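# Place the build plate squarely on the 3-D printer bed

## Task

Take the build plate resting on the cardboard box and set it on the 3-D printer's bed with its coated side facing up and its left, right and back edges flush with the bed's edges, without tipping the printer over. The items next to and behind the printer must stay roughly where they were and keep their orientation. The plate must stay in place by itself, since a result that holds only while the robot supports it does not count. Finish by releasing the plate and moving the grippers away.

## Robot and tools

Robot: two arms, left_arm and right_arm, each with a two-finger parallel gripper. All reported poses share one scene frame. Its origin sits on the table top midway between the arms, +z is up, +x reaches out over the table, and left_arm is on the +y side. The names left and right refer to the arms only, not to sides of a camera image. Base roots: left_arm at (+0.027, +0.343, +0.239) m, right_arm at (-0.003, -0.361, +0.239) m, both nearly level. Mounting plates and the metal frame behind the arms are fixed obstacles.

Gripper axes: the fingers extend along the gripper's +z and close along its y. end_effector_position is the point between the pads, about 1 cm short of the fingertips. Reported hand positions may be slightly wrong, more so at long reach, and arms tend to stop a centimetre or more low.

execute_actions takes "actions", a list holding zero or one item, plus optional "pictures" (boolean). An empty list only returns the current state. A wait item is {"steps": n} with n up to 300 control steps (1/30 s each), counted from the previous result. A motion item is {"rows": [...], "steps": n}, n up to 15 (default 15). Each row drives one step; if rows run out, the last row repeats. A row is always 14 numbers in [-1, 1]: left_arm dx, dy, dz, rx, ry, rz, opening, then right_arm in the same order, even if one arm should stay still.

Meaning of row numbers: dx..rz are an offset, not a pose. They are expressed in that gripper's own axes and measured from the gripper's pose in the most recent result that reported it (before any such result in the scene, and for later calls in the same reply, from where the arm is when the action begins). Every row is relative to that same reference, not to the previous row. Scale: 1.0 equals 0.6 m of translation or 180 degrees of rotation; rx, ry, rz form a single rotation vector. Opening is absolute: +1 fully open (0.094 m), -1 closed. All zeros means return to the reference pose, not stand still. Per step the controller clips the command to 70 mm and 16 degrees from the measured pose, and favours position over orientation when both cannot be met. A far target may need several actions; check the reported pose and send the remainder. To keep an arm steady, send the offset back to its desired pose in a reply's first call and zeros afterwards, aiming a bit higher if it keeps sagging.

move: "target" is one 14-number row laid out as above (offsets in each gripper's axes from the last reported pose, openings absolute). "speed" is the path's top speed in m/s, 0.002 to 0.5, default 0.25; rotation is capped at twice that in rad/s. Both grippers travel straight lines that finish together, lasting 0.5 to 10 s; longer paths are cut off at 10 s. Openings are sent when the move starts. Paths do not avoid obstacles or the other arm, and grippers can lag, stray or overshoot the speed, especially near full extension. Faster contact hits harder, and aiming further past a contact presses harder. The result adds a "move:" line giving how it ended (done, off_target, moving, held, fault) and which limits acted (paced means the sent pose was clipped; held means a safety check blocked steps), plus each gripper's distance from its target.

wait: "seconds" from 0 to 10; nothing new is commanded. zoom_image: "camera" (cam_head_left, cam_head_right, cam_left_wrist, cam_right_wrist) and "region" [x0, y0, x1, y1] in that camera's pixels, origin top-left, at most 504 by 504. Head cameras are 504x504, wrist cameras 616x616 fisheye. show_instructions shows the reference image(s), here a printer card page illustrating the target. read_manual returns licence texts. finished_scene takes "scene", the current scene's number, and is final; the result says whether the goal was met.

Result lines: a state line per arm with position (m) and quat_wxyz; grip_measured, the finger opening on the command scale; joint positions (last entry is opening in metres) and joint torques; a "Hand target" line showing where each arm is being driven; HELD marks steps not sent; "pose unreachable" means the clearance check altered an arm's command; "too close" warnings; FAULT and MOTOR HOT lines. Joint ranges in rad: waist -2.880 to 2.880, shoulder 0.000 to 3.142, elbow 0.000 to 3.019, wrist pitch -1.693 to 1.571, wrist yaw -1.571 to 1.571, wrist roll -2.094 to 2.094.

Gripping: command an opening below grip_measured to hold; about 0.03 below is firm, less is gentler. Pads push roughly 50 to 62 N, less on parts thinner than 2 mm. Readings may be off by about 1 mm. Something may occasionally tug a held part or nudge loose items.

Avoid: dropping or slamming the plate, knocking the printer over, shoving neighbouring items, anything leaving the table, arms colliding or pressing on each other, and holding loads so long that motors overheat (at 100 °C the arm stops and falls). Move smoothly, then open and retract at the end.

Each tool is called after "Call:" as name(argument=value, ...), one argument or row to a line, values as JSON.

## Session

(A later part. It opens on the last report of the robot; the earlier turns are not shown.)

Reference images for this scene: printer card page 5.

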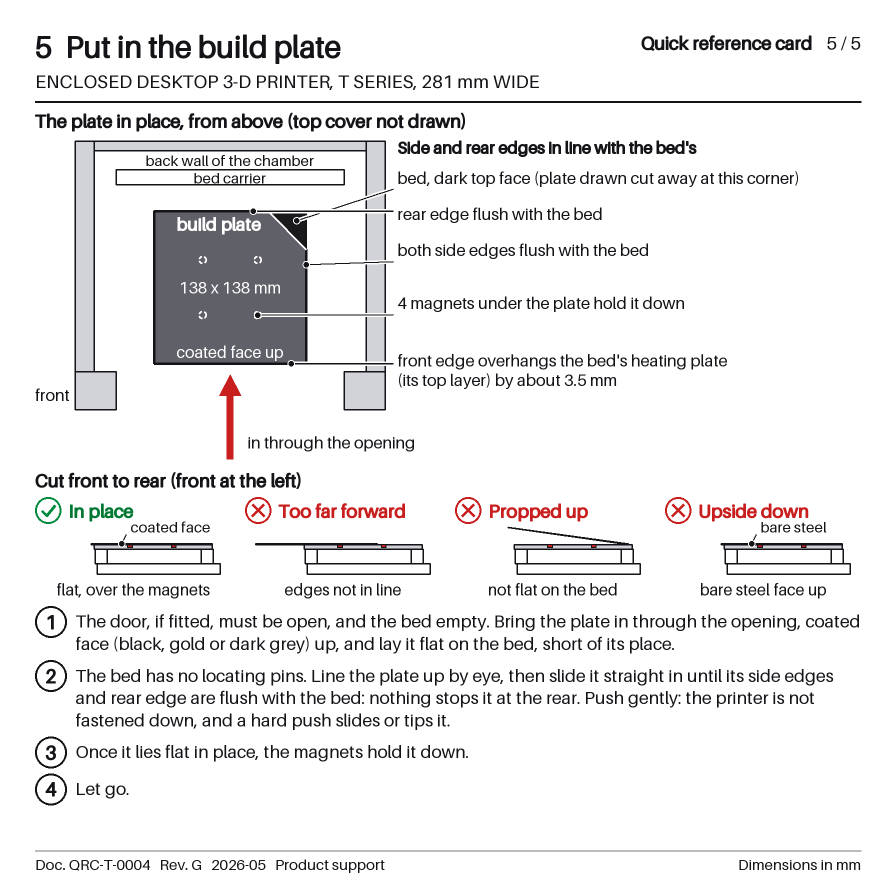

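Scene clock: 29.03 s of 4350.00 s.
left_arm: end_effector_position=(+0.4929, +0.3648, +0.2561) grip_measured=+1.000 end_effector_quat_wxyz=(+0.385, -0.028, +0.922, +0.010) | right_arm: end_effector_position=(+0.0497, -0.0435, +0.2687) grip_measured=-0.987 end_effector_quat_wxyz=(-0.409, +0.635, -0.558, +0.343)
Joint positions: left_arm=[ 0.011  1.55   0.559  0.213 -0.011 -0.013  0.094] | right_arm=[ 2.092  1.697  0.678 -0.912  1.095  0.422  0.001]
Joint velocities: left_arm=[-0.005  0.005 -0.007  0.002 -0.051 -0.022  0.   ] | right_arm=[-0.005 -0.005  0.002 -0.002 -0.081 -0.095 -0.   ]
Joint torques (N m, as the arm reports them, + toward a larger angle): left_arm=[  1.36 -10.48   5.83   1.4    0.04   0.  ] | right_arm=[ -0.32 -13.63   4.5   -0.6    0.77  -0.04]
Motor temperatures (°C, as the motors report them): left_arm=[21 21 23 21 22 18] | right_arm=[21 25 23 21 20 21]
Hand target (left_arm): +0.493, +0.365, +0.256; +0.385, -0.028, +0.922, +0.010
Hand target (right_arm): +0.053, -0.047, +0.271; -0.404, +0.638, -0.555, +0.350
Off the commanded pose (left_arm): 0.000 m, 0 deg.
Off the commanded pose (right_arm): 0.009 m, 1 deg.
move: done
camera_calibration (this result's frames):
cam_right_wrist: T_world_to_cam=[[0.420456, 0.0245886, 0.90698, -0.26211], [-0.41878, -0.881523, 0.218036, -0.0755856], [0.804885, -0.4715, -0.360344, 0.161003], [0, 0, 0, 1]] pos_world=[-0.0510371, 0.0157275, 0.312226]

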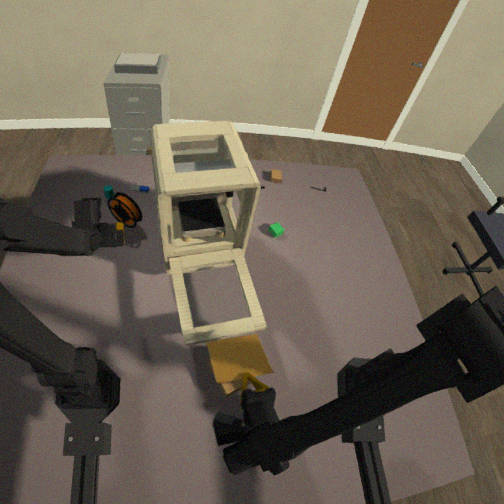

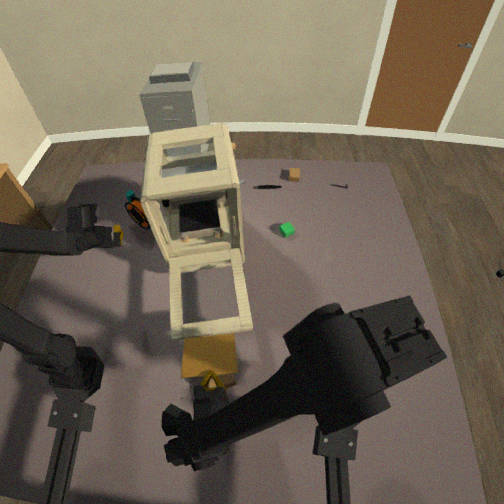

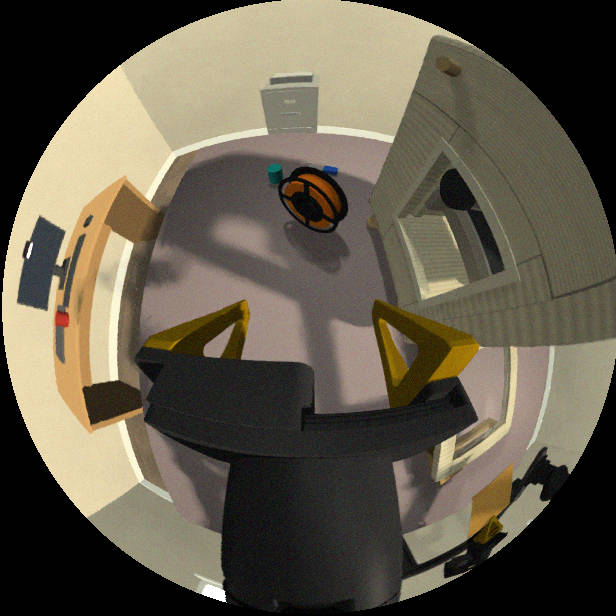

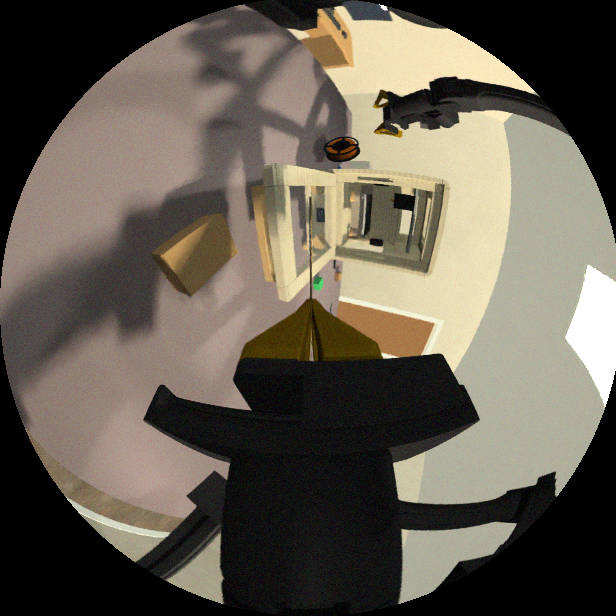

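Call:
zoom_image(
  camera="cam_head_left",
  region=[150,180,270,300],
)

Call:
zoom_image(
  camera="cam_head_right",
  region=[140,180,260,300],
)

Call:
move(
  target=[0,0,0,0,0,0,1,0,-0.16,0.33,0,-0.035,-0.017,-1],
  speed=0.1,
)

Call:
move(
  target=[0,0,0,0,0,0,1,0,-0.03,0.05,0.125,0,0,-1],
  speed=0.12,
)

Region (150, 180, 270, 300) of cam_head_left's 504x504 image, scaled by 4.200, with more detail than that image has.

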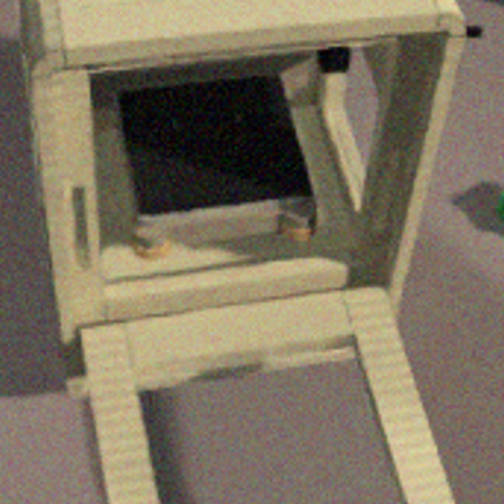

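Region (140, 180, 260, 300) of cam_head_right's 504x504 image, scaled by 4.200, with more detail than that image has.

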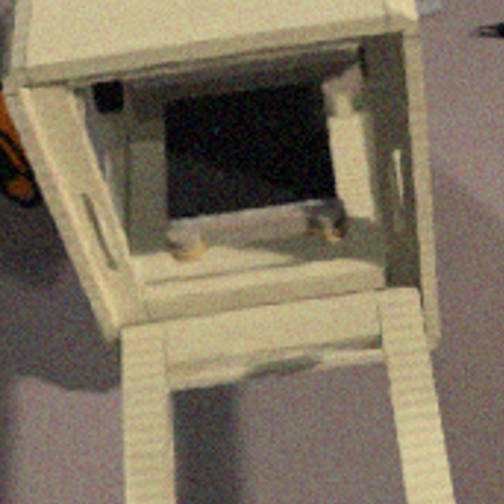

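Scene clock: 35.00 s of 4350.00 s.
left_arm: end_effector_position=(+0.4929, +0.3648, +0.2561) grip_measured=+1.000 end_effector_quat_wxyz=(+0.385, -0.028, +0.922, +0.010) | right_arm: end_effector_position=(+0.2592, -0.0173, +0.2689) grip_measured=-0.987 end_effector_quat_wxyz=(-0.424, +0.674, -0.518, +0.312)
Joint positions: left_arm=[ 0.011  1.55   0.559  0.213 -0.011 -0.013  0.094] | right_arm=[ 1.399  1.633  0.472  0.47   0.8   -1.015  0.001]
Joint velocities: left_arm=[ 0.005 -0.005  0.002  0.012 -0.007  0.007  0.   ] | right_arm=[-0.005  0.005  0.002 -0.012 -0.066  0.007  0.   ]
Joint torques (N m, as the arm reports them, + toward a larger angle): left_arm=[ 0.24 -9.85  5.58  1.2   0.01  0.07] | right_arm=[  0.14 -11.13   7.05   2.74   0.32   0.03]
Motor temperatures (°C, as the motors report them): left_arm=[21 21 23 21 22 18] | right_arm=[21 25 23 21 20 21]
Hand target (left_arm): +0.493, +0.365, +0.256; +0.385, -0.028, +0.922, +0.010
Hand target (right_arm): +0.263, -0.009, +0.271; -0.432, +0.671, -0.516, +0.311
Off the commanded pose (left_arm): 0.000 m, 0 deg.
Off the commanded pose (right_arm): 0.010 m, 1 deg.
After step 90, 0.30 s passed at rest.
move: done
camera_calibration (this result's frames):
cam_right_wrist: T_world_to_cam=[[0.428117, 0.0848106, 0.899735, -0.349974], [-0.297099, -0.927041, 0.228752, -0.0000127058], [0.853492, -0.365243, -0.371685, -0.00291182], [0, 0, 0, 1]] pos_world=[0.152312, 0.0286062, 0.313805]

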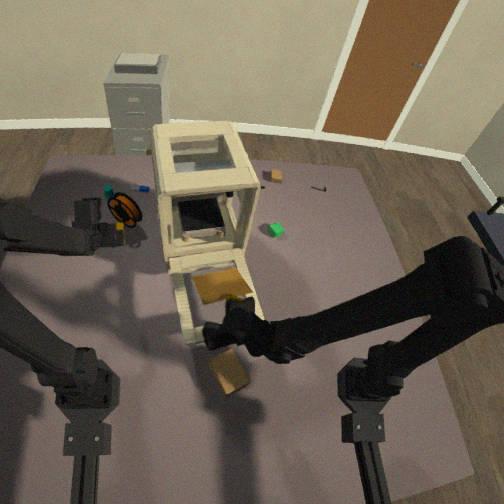

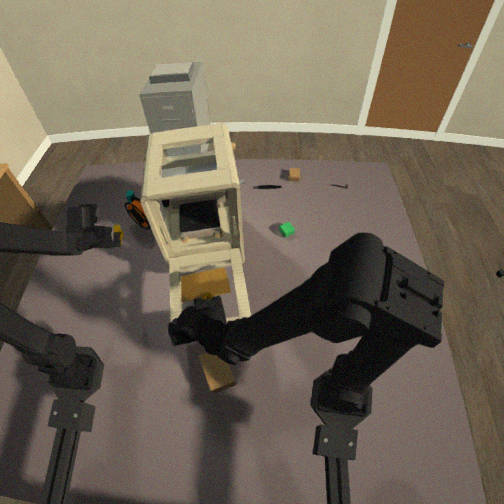

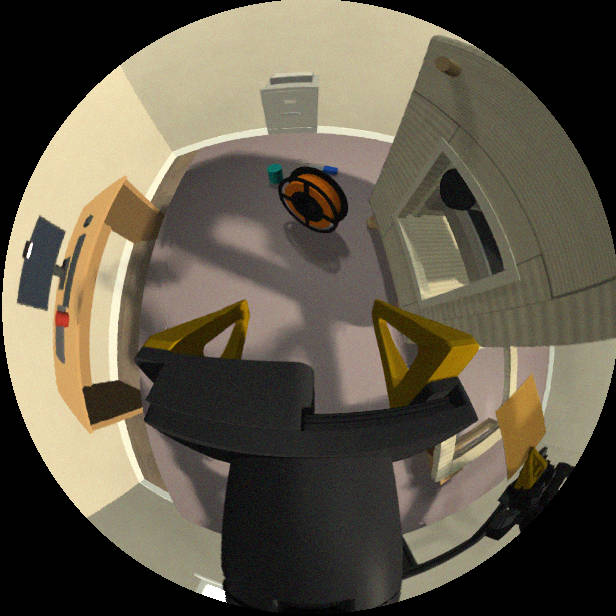

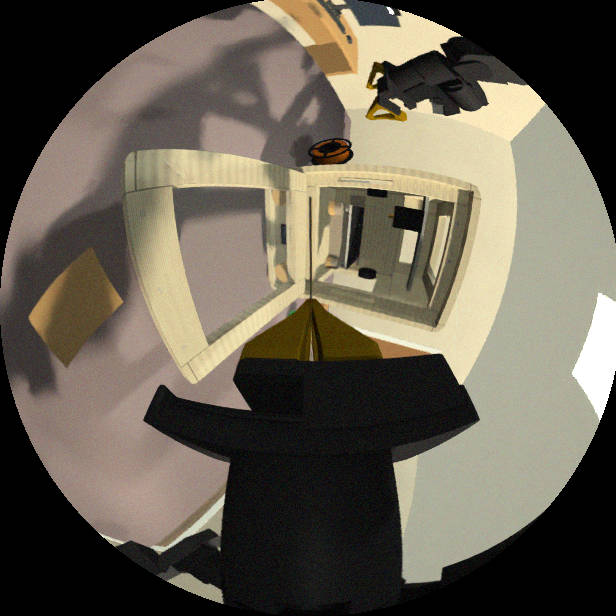

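Scene clock: 37.10 s of 4350.00 s.
left_arm: end_effector_position=(+0.4929, +0.3648, +0.2561) grip_measured=+1.000 end_effector_quat_wxyz=(+0.385, -0.028, +0.922, +0.010) | right_arm: end_effector_position=(+0.2881, -0.0113, +0.2733) grip_measured=-0.987 end_effector_quat_wxyz=(+0.544, -0.587, +0.444, -0.404)
Joint positions: left_arm=[ 0.011  1.55   0.559  0.213 -0.011 -0.013  0.094] | right_arm=[ 1.365  2.03   0.468  1.435  0.887 -1.466  0.001]
Joint velocities: left_arm=[-0.005 -0.005 -0.007  0.037  0.037 -0.051  0.   ] | right_arm=[ 0.005 -0.005 -0.002  0.007 -0.022 -0.081  0.   ]
Joint torques (N m, as the arm reports them, + toward a larger angle): left_arm=[ 1.32 -9.56  5.93  1.22 -0.05 -0.07] | right_arm=[ -0.25 -13.68   3.56   2.67   0.16  -0.03]
Motor temperatures (°C, as the motors report them): left_arm=[21 21 23 21 22 18] | right_arm=[21 25 23 21 20 21]
Hand target (left_arm): +0.493, +0.365, +0.256; +0.385, -0.028, +0.922, +0.010
Hand target (right_arm): +0.293, -0.008, +0.275; +0.549, -0.579, +0.444, -0.407
Off the commanded pose (left_arm): 0.000 m, 0 deg.
Off the commanded pose (right_arm): 0.006 m, 1 deg.
move: done
camera_calibration (this result's frames):
cam_right_wrist: T_world_to_cam=[[0.0737634, -0.00317085, 0.997271, -0.292359], [-0.337915, -0.940919, 0.0220023, 0.0811855], [0.938281, -0.338616, -0.0704768, -0.130207], [0, 0, 0, 1]] pos_world=[0.17117, 0.0313719, 0.280598]

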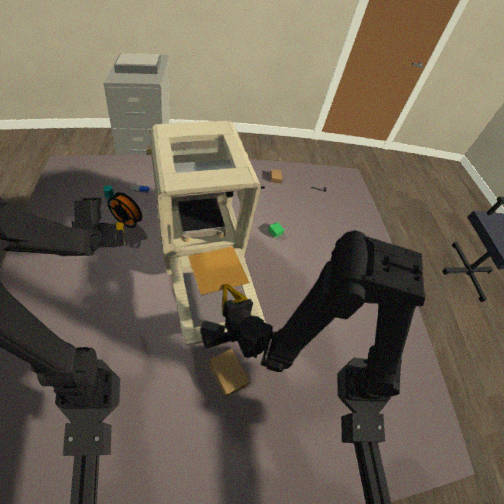

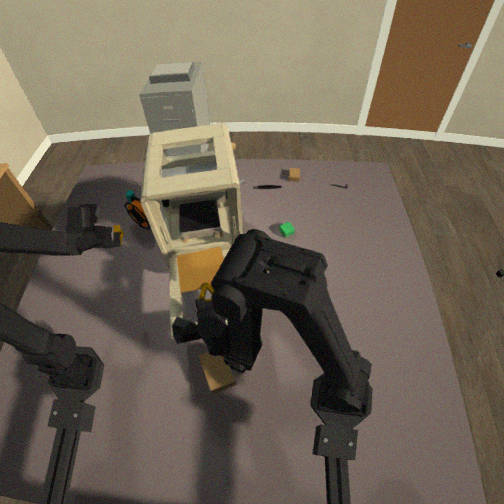

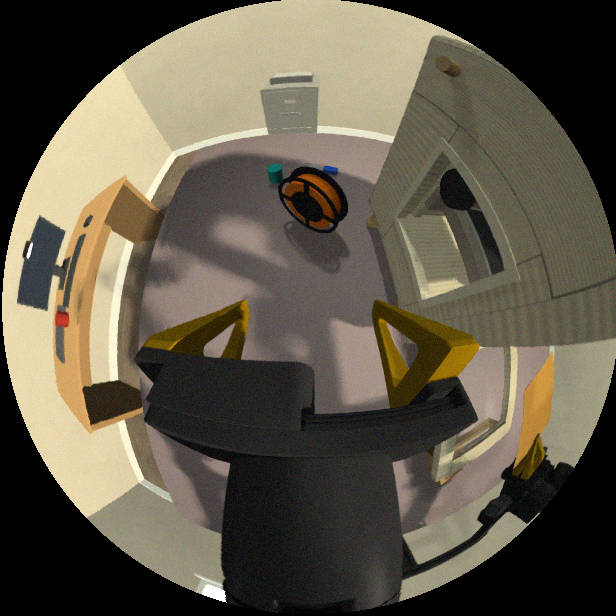

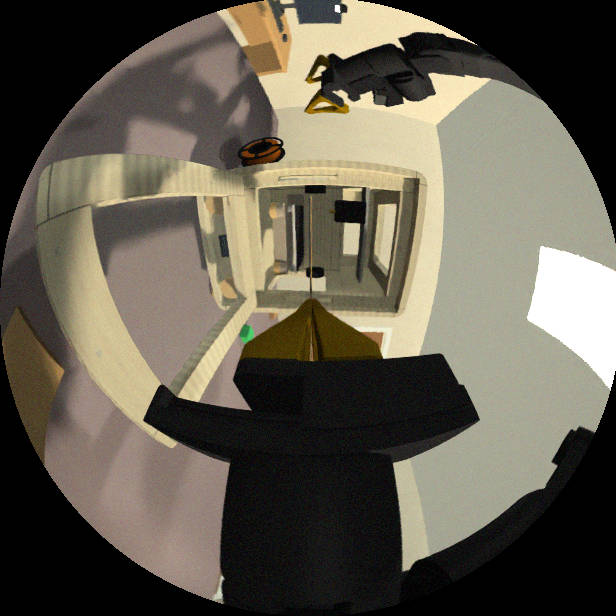

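Call:
move(
  target=[0,0,0,0,0,0,1,0.03,0.012,0.37,0.012,0.022,0,-1],
  speed=0.1,
)

Call:
zoom_image(
  camera="cam_head_left",
  region=[160,180,250,270],
)

Scene clock: 42.27 s of 4350.00 s.
left_arm: end_effector_position=(+0.4929, +0.3648, +0.2561) grip_measured=+1.000 end_effector_quat_wxyz=(+0.385, -0.028, +0.922, +0.010) | right_arm: end_effector_position=(+0.4974, +0.0264, +0.2518) grip_measured=-0.987 end_effector_quat_wxyz=(+0.541, -0.560, +0.459, -0.429)
Joint positions: left_arm=[ 0.011  1.55   0.559  0.213 -0.011 -0.013  0.094] | right_arm=[ 1.003  2.215  0.926  1.234  0.599 -1.525  0.001]
Joint velocities: left_arm=[-0.005 -0.005 -0.007  0.012 -0.007  0.022  0.   ] | right_arm=[-0.015 -0.005 -0.002  0.017 -0.051 -0.022 -0.   ]
Joint torques (N m, as the arm reports them, + toward a larger angle): left_arm=[ 0.25 -9.54  5.9   1.22  0.05  0.  ] | right_arm=[  0.34 -18.45   7.05   1.76  -0.06  -0.01]
Motor temperatures (°C, as the motors report them): left_arm=[21 21 23 21 22 18] | right_arm=[21 25 23 21 20 21]
Hand target (left_arm): +0.493, +0.365, +0.256; +0.385, -0.028, +0.922, +0.010
Hand target (right_arm): +0.504, +0.032, +0.247; +0.539, -0.562, +0.456, -0.431
Off the commanded pose (left_arm): 0.000 m, 0 deg.
Off the commanded pose (right_arm): 0.011 m, 1 deg.
move: off_target (right_arm)
camera_calibration (this result's frames):
cam_right_wrist: T_world_to_cam=[[0.0413317, -0.0236131, 0.998866, -0.270045], [-0.404038, -0.914729, -0.00490554, 0.226878], [0.913808, -0.403377, -0.0473479, -0.307233], [0, 0, 0, 1]] pos_world=[0.383581, 0.0772249, 0.256305]

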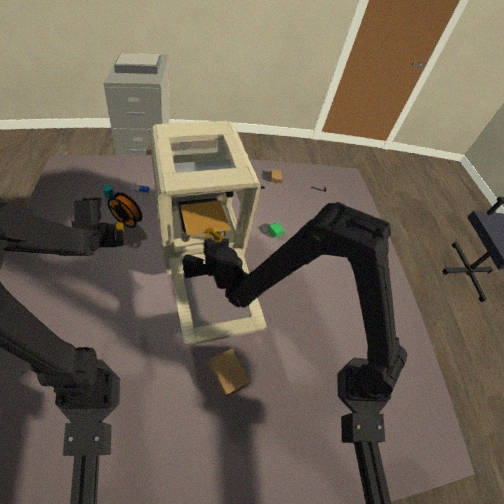

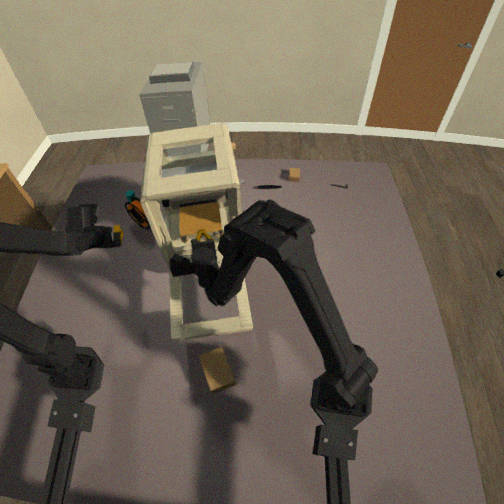

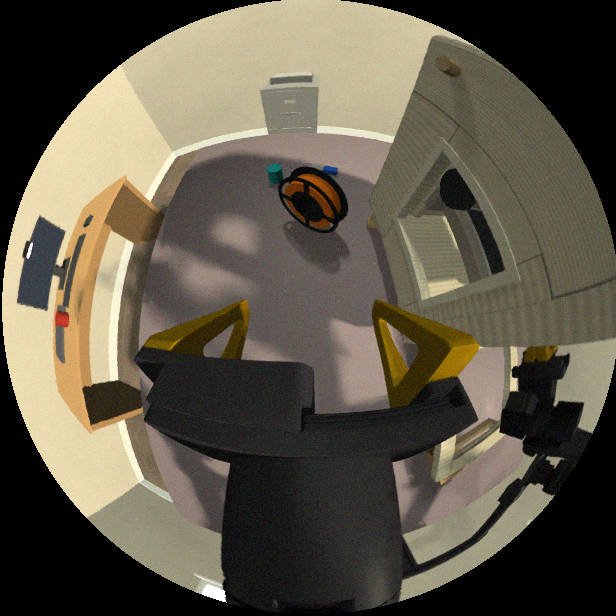

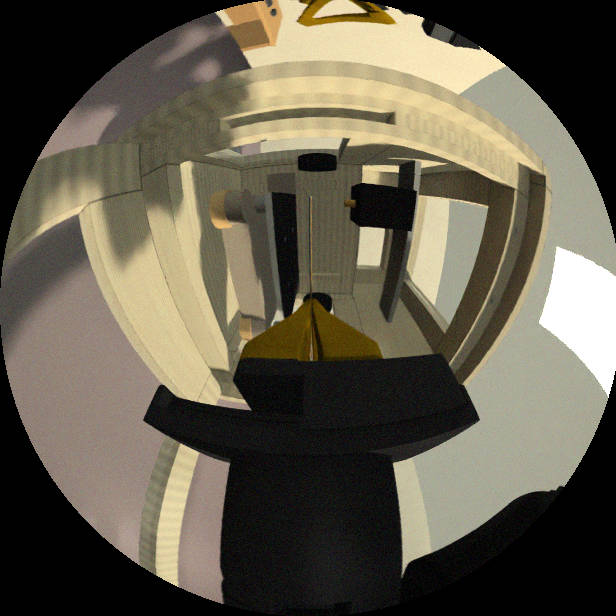

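Region (160, 180, 250, 270) of cam_head_left's 504x504 image, scaled by 5.600, with more detail than that image has.

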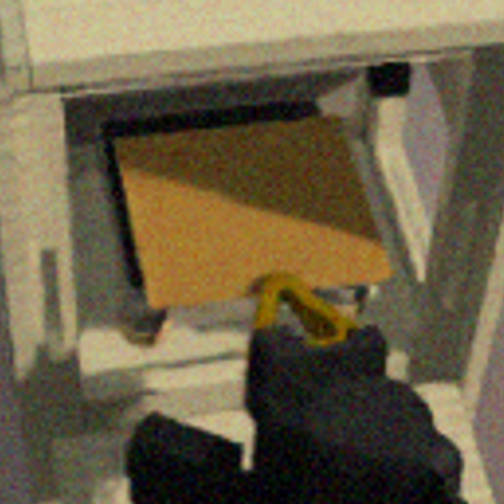

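Call:
move(
  target=[0,0,0,0,0,0,1,-0.02,0.052,0.025,0.008,0,0,-1],
  speed=0.03,
)

Call:
zoom_image(
  camera="cam_head_left",
  region=[160,180,250,270],
)

Scene clock: 45.00 s of 4350.00 s.
left_arm: end_effector_position=(+0.4929, +0.3648, +0.2561) grip_measured=+1.000 end_effector_quat_wxyz=(+0.385, -0.028, +0.922, +0.010) | right_arm: end_effector_position=(+0.5054, +0.0344, +0.2249) grip_measured=-0.987 end_effector_quat_wxyz=(+0.542, -0.557, +0.456, -0.433)
Joint positions: left_arm=[ 0.011  1.55   0.559  0.213 -0.011 -0.013  0.094] | right_arm=[ 1.003  2.305  0.986  1.275  0.602 -1.535  0.001]
Joint velocities: left_arm=[-0.015  0.005 -0.007 -0.007  0.022 -0.066  0.   ] | right_arm=[ 0.005 -0.005  0.002  0.002 -0.037 -0.007  0.001]
Joint torques (N m, as the arm reports them, + toward a larger angle): left_arm=[ 0.99 -9.73  5.84  1.39 -0.04 -0.1 ] | right_arm=[  0.44 -18.7    6.85   2.69   0.17   0.08]
Motor temperatures (°C, as the motors report them): left_arm=[21 21 23 21 22 18] | right_arm=[21 25 24 21 20 21]
Hand target (left_arm): +0.493, +0.365, +0.256; +0.385, -0.028, +0.922, +0.010
Hand target (right_arm): +0.508, +0.041, +0.220; +0.547, -0.553, +0.453, -0.435
Off the commanded pose (left_arm): 0.000 m, 0 deg.
Off the commanded pose (right_arm): 0.009 m, 1 deg.
move: done
camera_calibration (this result's frames):
cam_right_wrist: T_world_to_cam=[[0.0312447, -0.0222281, 0.999265, -0.238334], [-0.406051, -0.913819, -0.00763111, 0.238887], [0.913316, -0.405514, -0.0375778, -0.314465], [0, 0, 0, 1]] pos_world=[0.391653, 0.0854813, 0.228165]

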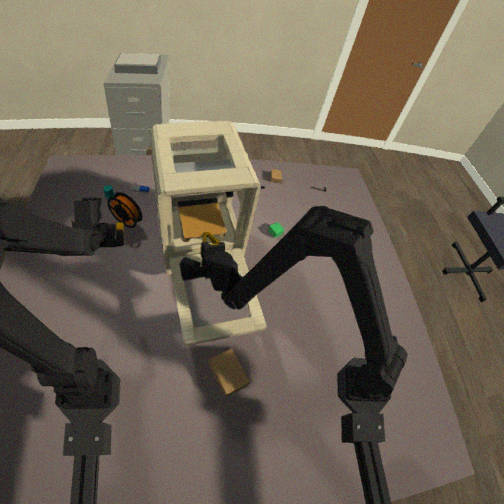

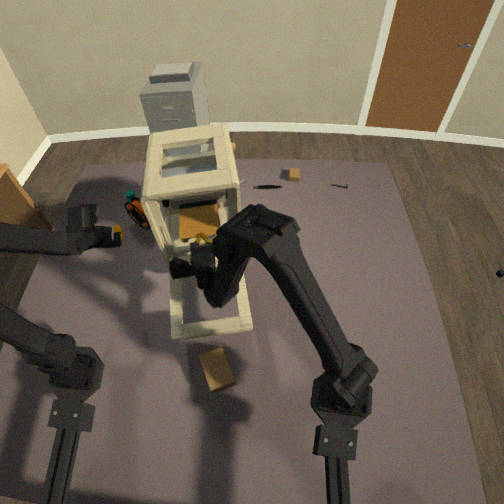

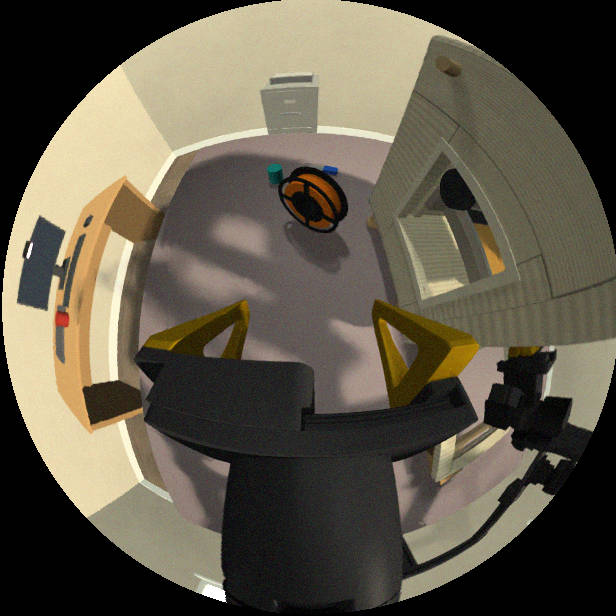

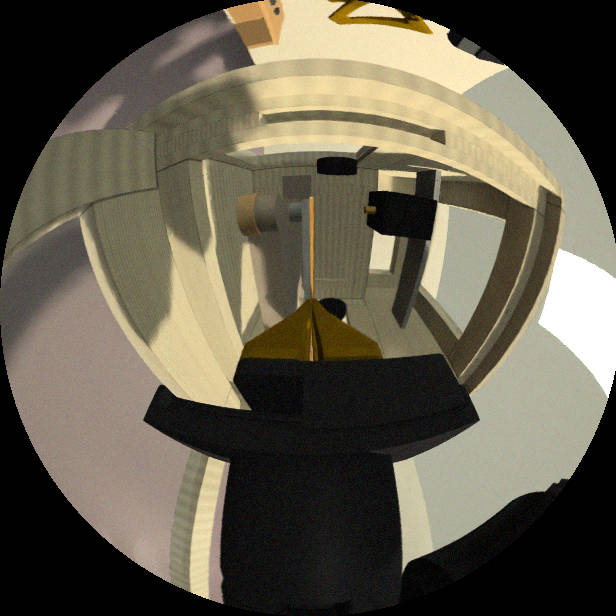

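Region (160, 180, 250, 270) of cam_head_left's 504x504 image, scaled by 5.600, with more detail than that image has.

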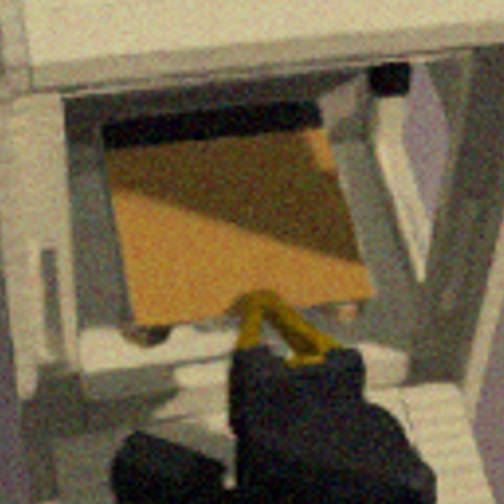

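Aligned. Release, back off, roll.

Call:
move(
  target=[0,0,0,0,0,0,1,0,0,0,0,0,0,0],
)

Call:
move(
  target=[0,0,0,0,0,0,1,0,-0.015,-0.08,0,0.012,0,0],
  speed=0.06,
)

Call:
move(
  target=[0,0,0,0,0,0,1,0,0,0,0,0,0.5,0.6],
  speed=0.5,
)

Scene clock: 47.87 s of 4350.00 s.
left_arm: end_effector_position=(+0.4929, +0.3648, +0.2561) grip_measured=+1.000 end_effector_quat_wxyz=(+0.385, -0.028, +0.922, +0.010) | right_arm: end_effector_position=(+0.5054, +0.0344, +0.2250) grip_measured=-0.002 end_effector_quat_wxyz=(+0.542, -0.557, +0.456, -0.433)
Joint positions: left_arm=[ 0.011  1.55   0.559  0.213 -0.011 -0.013  0.094] | right_arm=[ 1.003  2.305  0.986  1.275  0.602 -1.535  0.047]
Joint velocities: left_arm=[ 0.005  0.005  0.007 -0.002  0.081 -0.037  0.   ] | right_arm=[-0.005 -0.005  0.017  0.012 -0.066  0.007 -0.   ]
Joint torques (N m, as the arm reports them, + toward a larger angle): left_arm=[  0.62 -10.3    5.76   1.44  -0.02  -0.04] | right_arm=[ -0.27 -21.49   4.34   2.12   0.08   0.12]
Motor temperatures (°C, as the motors report them): left_arm=[21 21 23 21 22 18] | right_arm=[21 25 24 21 20 21]
Hand target (left_arm): +0.493, +0.365, +0.256; +0.385, -0.028, +0.922, +0.010
Hand target (right_arm): +0.505, +0.034, +0.225; +0.542, -0.557, +0.456, -0.433
Off the commanded pose (left_arm): 0.000 m, 0 deg.
Off the commanded pose (right_arm): 0.000 m, 0 deg.
move: done
camera_calibration (this result's frames):
cam_right_wrist: T_world_to_cam=[[0.0309828, -0.0225051, 0.999267, -0.238275], [-0.40605, -0.913816, -0.00799081, 0.238971], [0.913326, -0.405504, -0.0374507, -0.314497], [0, 0, 0, 1]] pos_world=[0.391655, 0.0854831, 0.228232]

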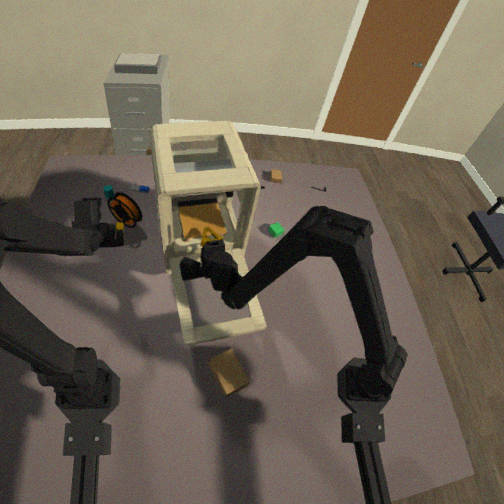

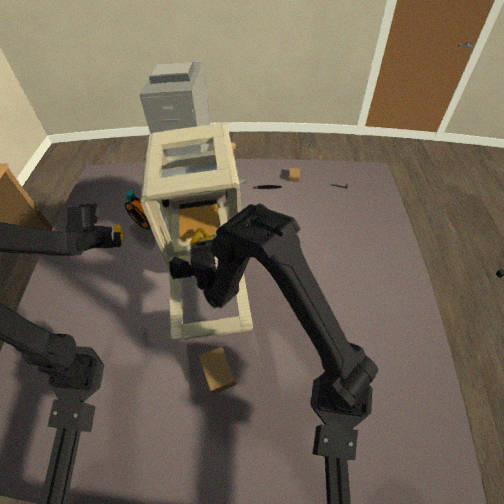

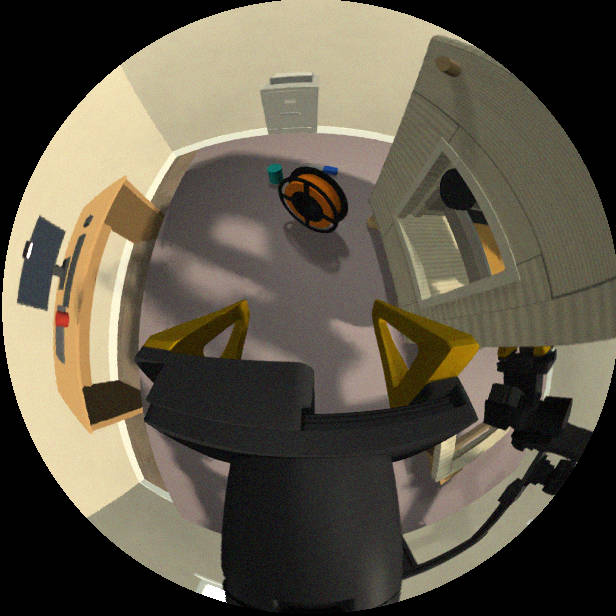

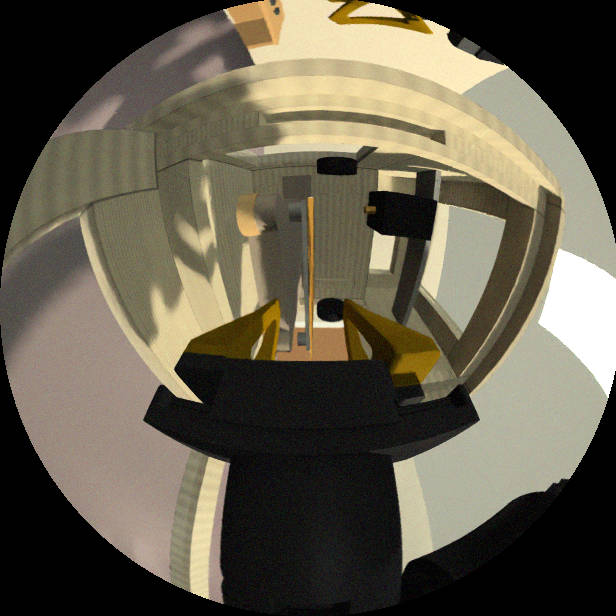

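Scene clock: 49.03 s of 4350.00 s.
left_arm: end_effector_position=(+0.4929, +0.3648, +0.2561) grip_measured=+1.000 end_effector_quat_wxyz=(+0.385, -0.028, +0.922, +0.010) | right_arm: end_effector_position=(+0.4602, +0.0228, +0.2230) grip_measured=-0.002 end_effector_quat_wxyz=(+0.521, -0.561, +0.465, -0.445)
Joint positions: left_arm=[ 0.011  1.55   0.559  0.213 -0.011 -0.013  0.094] | right_arm=[ 1.069  2.27   0.882  1.309  0.706 -1.535  0.047]
Joint velocities: left_arm=[-0.005 -0.005 -0.007  0.002 -0.022 -0.007  0.   ] | right_arm=[-0.005  0.005  0.007 -0.012 -0.051 -0.066 -0.   ]
Joint torques (N m, as the arm reports them, + toward a larger angle): left_arm=[ 0.41 -9.91  5.75  1.4   0.02 -0.04] | right_arm=[  0.91 -21.6    3.03   2.77   0.35   0.13]
Motor temperatures (°C, as the motors report them): left_arm=[21 21 23 21 22 18] | right_arm=[21 25 24 21 20 21]
Hand target (left_arm): +0.493, +0.365, +0.256; +0.385, -0.028, +0.922, +0.010
Hand target (right_arm): +0.459, +0.025, +0.236; +0.533, -0.549, +0.466, -0.444
Off the commanded pose (left_arm): 0.000 m, 0 deg.
Off the commanded pose (right_arm): 0.013 m, 2 deg.
move: off_target (right_arm)
camera_calibration (this result's frames):
cam_right_wrist: T_world_to_cam=[[0.0494518, 0.00675986, 0.998754, -0.244183], [-0.440178, -0.897478, 0.0278691, 0.217355], [0.896548, -0.441007, -0.0414063, -0.268589], [0, 0, 0, 1]] pos_world=[0.348553, 0.0782724, 0.2267]

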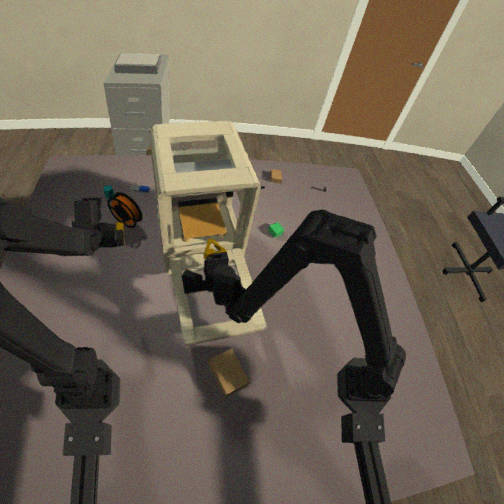

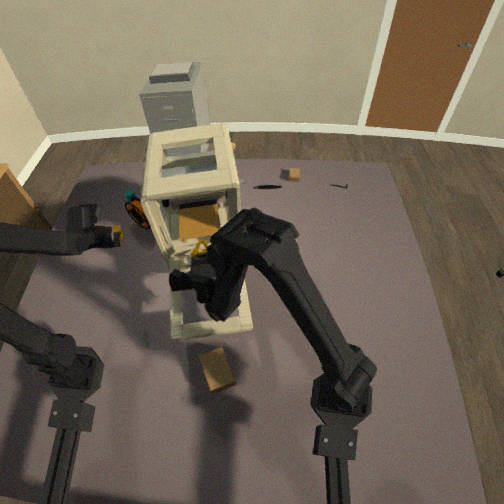

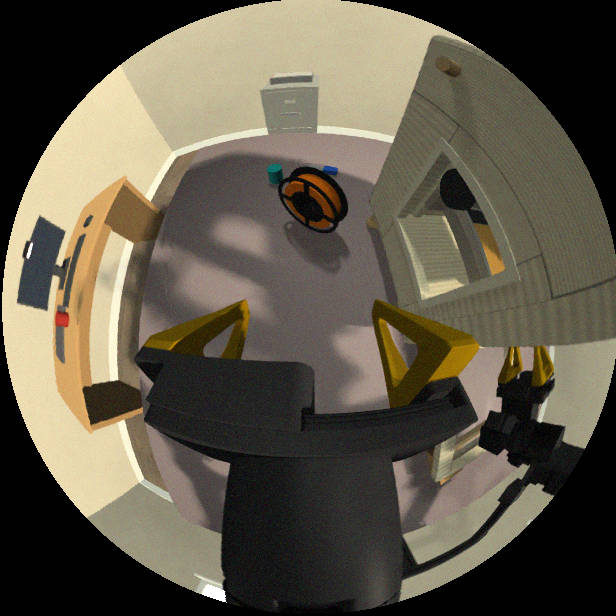

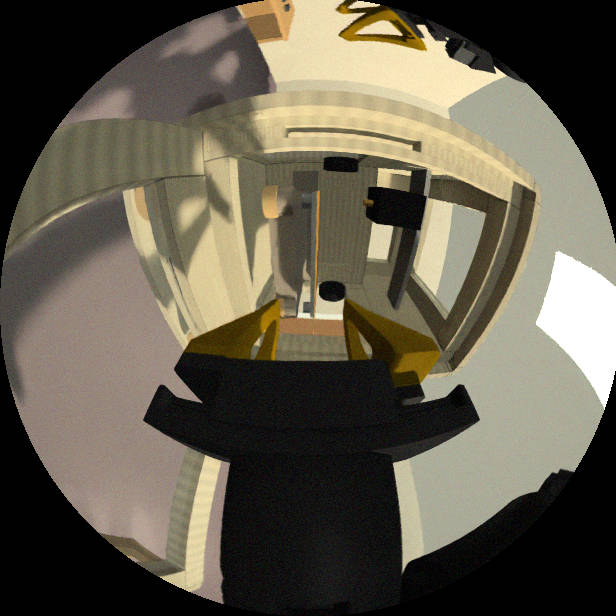

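Scene clock: 51.37 s of 4350.00 s.
left_arm: end_effector_position=(+0.4929, +0.3648, +0.2561) grip_measured=+1.000 end_effector_quat_wxyz=(+0.385, -0.028, +0.922, +0.010) | right_arm: end_effector_position=(+0.4602, +0.0228, +0.2230) grip_measured=+0.598 end_effector_quat_wxyz=(+0.683, -0.072, +0.725, +0.050)
Joint positions: left_arm=[ 0.011  1.55   0.559  0.213 -0.011 -0.013  0.094] | right_arm=[1.069 2.27  0.882 1.309 0.706 0.023 0.075]
Joint velocities: left_arm=[ 0.005  0.005  0.007 -0.002 -0.081 -0.007  0.   ] | right_arm=[ 0.015 -0.005 -0.002 -0.002  0.051  0.022  0.   ]
Joint torques (N m, as the arm reports them, + toward a larger angle): left_arm=[  0.15 -10.07   5.68   1.22  -0.06  -0.08] | right_arm=[  0.39 -19.85   3.52   1.92   0.13   0.11]
Motor temperatures (°C, as the motors report them): left_arm=[21 21 23 21 22 18] | right_arm=[21 25 24 21 20 21]
Hand target (left_arm): +0.493, +0.365, +0.256; +0.385, -0.028, +0.922, +0.010
Hand target (right_arm): +0.460, +0.023, +0.223; +0.683, -0.068, +0.725, +0.054
Off the commanded pose (left_arm): 0.000 m, 0 deg.
Off the commanded pose (right_arm): 0.000 m, 1 deg.
move: done
camera_calibration (this result's frames):
cam_right_wrist: T_world_to_cam=[[0.159864, -0.987078, 0.0110084, -0.0520529], [-0.627037, -0.110154, -0.771162, 0.46356], [0.76241, 0.116379, -0.636543, -0.0868654], [0, 0, 0, 1]] pos_world=[0.365218, 0.00979179, 0.30276]

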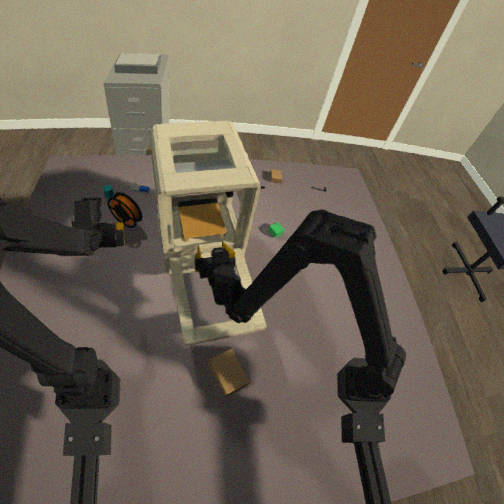

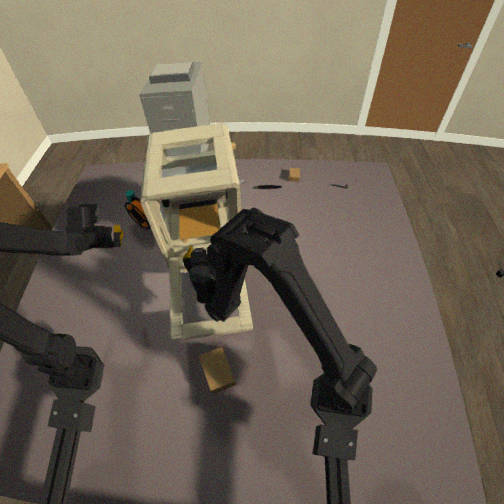

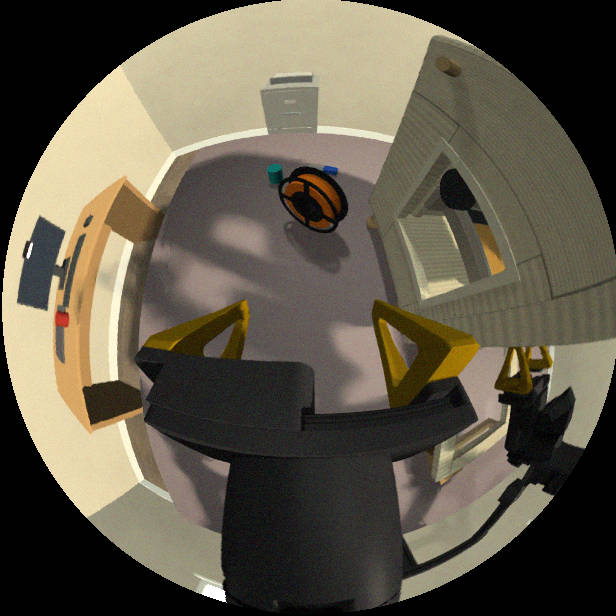

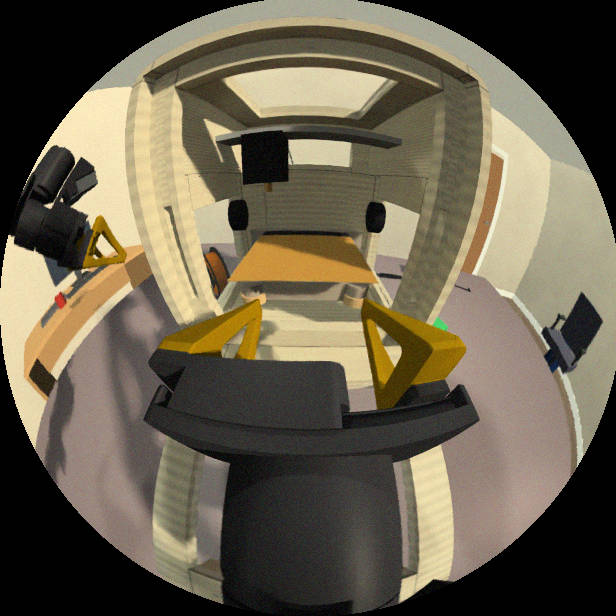

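Call:
move(
  target=[0,0,0,0,0,0,1,0,0,0.085,0,0,0.01,0.6],
  speed=0.02,
)

Call:
zoom_image(
  camera="cam_right_wrist",
  region=[200,210,410,330],
)

Scene clock: 55.80 s of 4350.00 s.
left_arm: end_effector_position=(+0.4929, +0.3648, +0.2561) grip_measured=+1.000 end_effector_quat_wxyz=(+0.385, -0.028, +0.922, +0.010) | right_arm: end_effector_position=(+0.5034, +0.0308, +0.2343) grip_measured=+0.598 end_effector_quat_wxyz=(+0.688, -0.061, +0.721, +0.064)
Joint positions: left_arm=[ 0.011  1.55   0.559  0.213 -0.011 -0.013  0.094] | right_arm=[1.011 2.273 0.974 1.244 0.643 0.041 0.075]
Joint velocities: left_arm=[ 0.005  0.005 -0.012  0.002  0.022  0.007  0.   ] | right_arm=[-0.005 -0.024 -0.012  0.007 -0.022 -0.007 -0.   ]
Joint torques (N m, as the arm reports them, + toward a larger angle): left_arm=[-0.03 -9.85  6.01  1.32 -0.07 -0.05] | right_arm=[  0.79 -18.82   6.59   1.48  -0.09   0.1 ]
Motor temperatures (°C, as the motors report them): left_arm=[21 21 23 21 22 18] | right_arm=[21 25 24 21 20 21]
Hand target (left_arm): +0.493, +0.365, +0.256; +0.385, -0.028, +0.922, +0.010
Hand target (right_arm): +0.510, +0.031, +0.220; +0.682, -0.060, +0.726, +0.061
Off the commanded pose (left_arm): 0.000 m, 0 deg.
Off the commanded pose (right_arm): 0.016 m, 1 deg.
move: off_target (right_arm)
camera_calibration (this result's frames):
cam_right_wrist: T_world_to_cam=[[0.162971, -0.986324, -0.0246015, -0.0444516], [-0.619164, -0.082828, -0.780881, 0.497693], [0.768164, 0.142494, -0.624195, -0.120072], [0, 0, 0, 1]] pos_world=[0.407633, 0.0144887, 0.312596]

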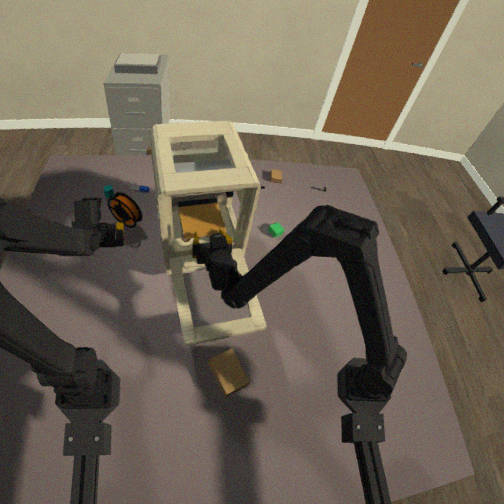

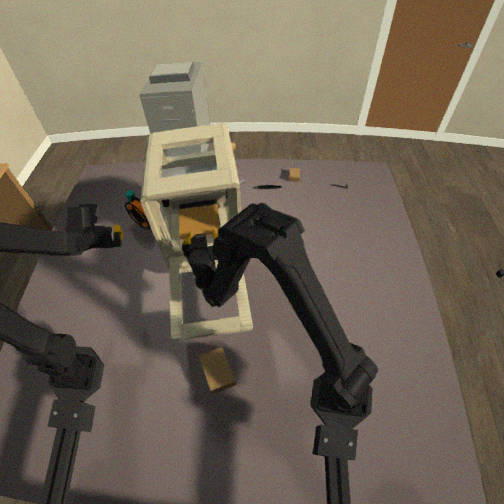

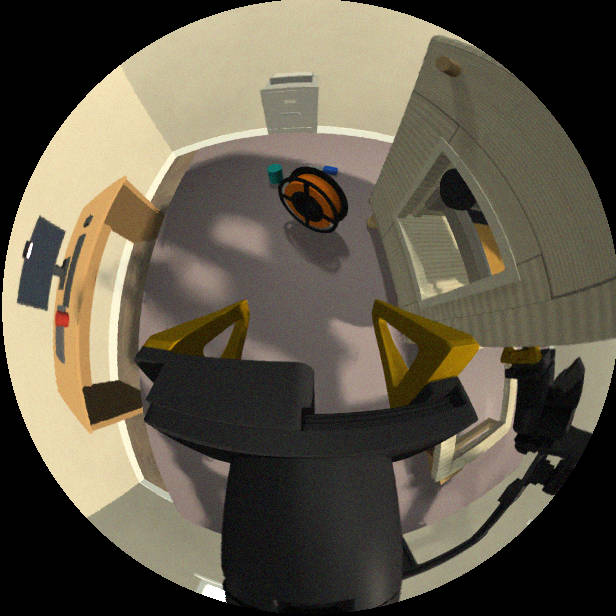

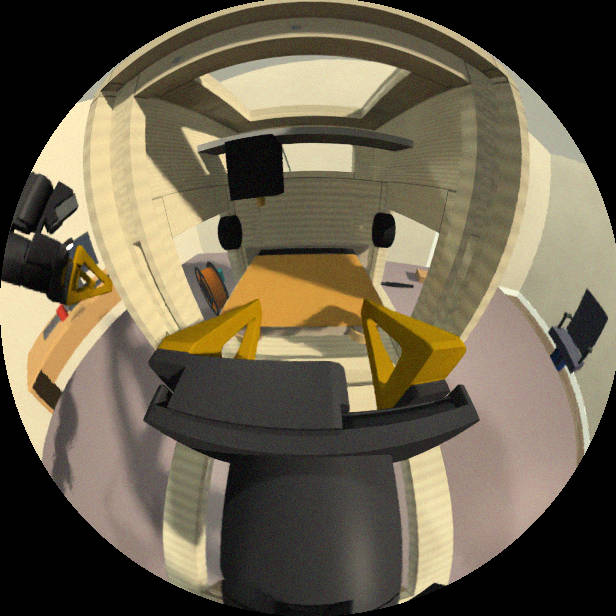

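Region (200, 210, 410, 330) of cam_right_wrist's 616x616 image, scaled by 2.400, with more detail than that image has; it fills the top 288 rows of this view, and the rest is white.

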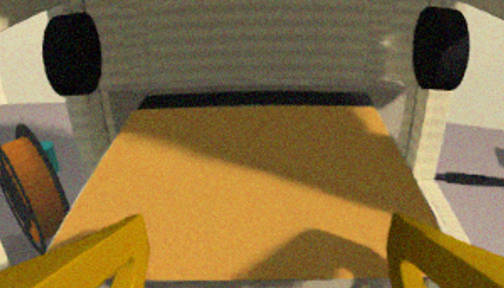

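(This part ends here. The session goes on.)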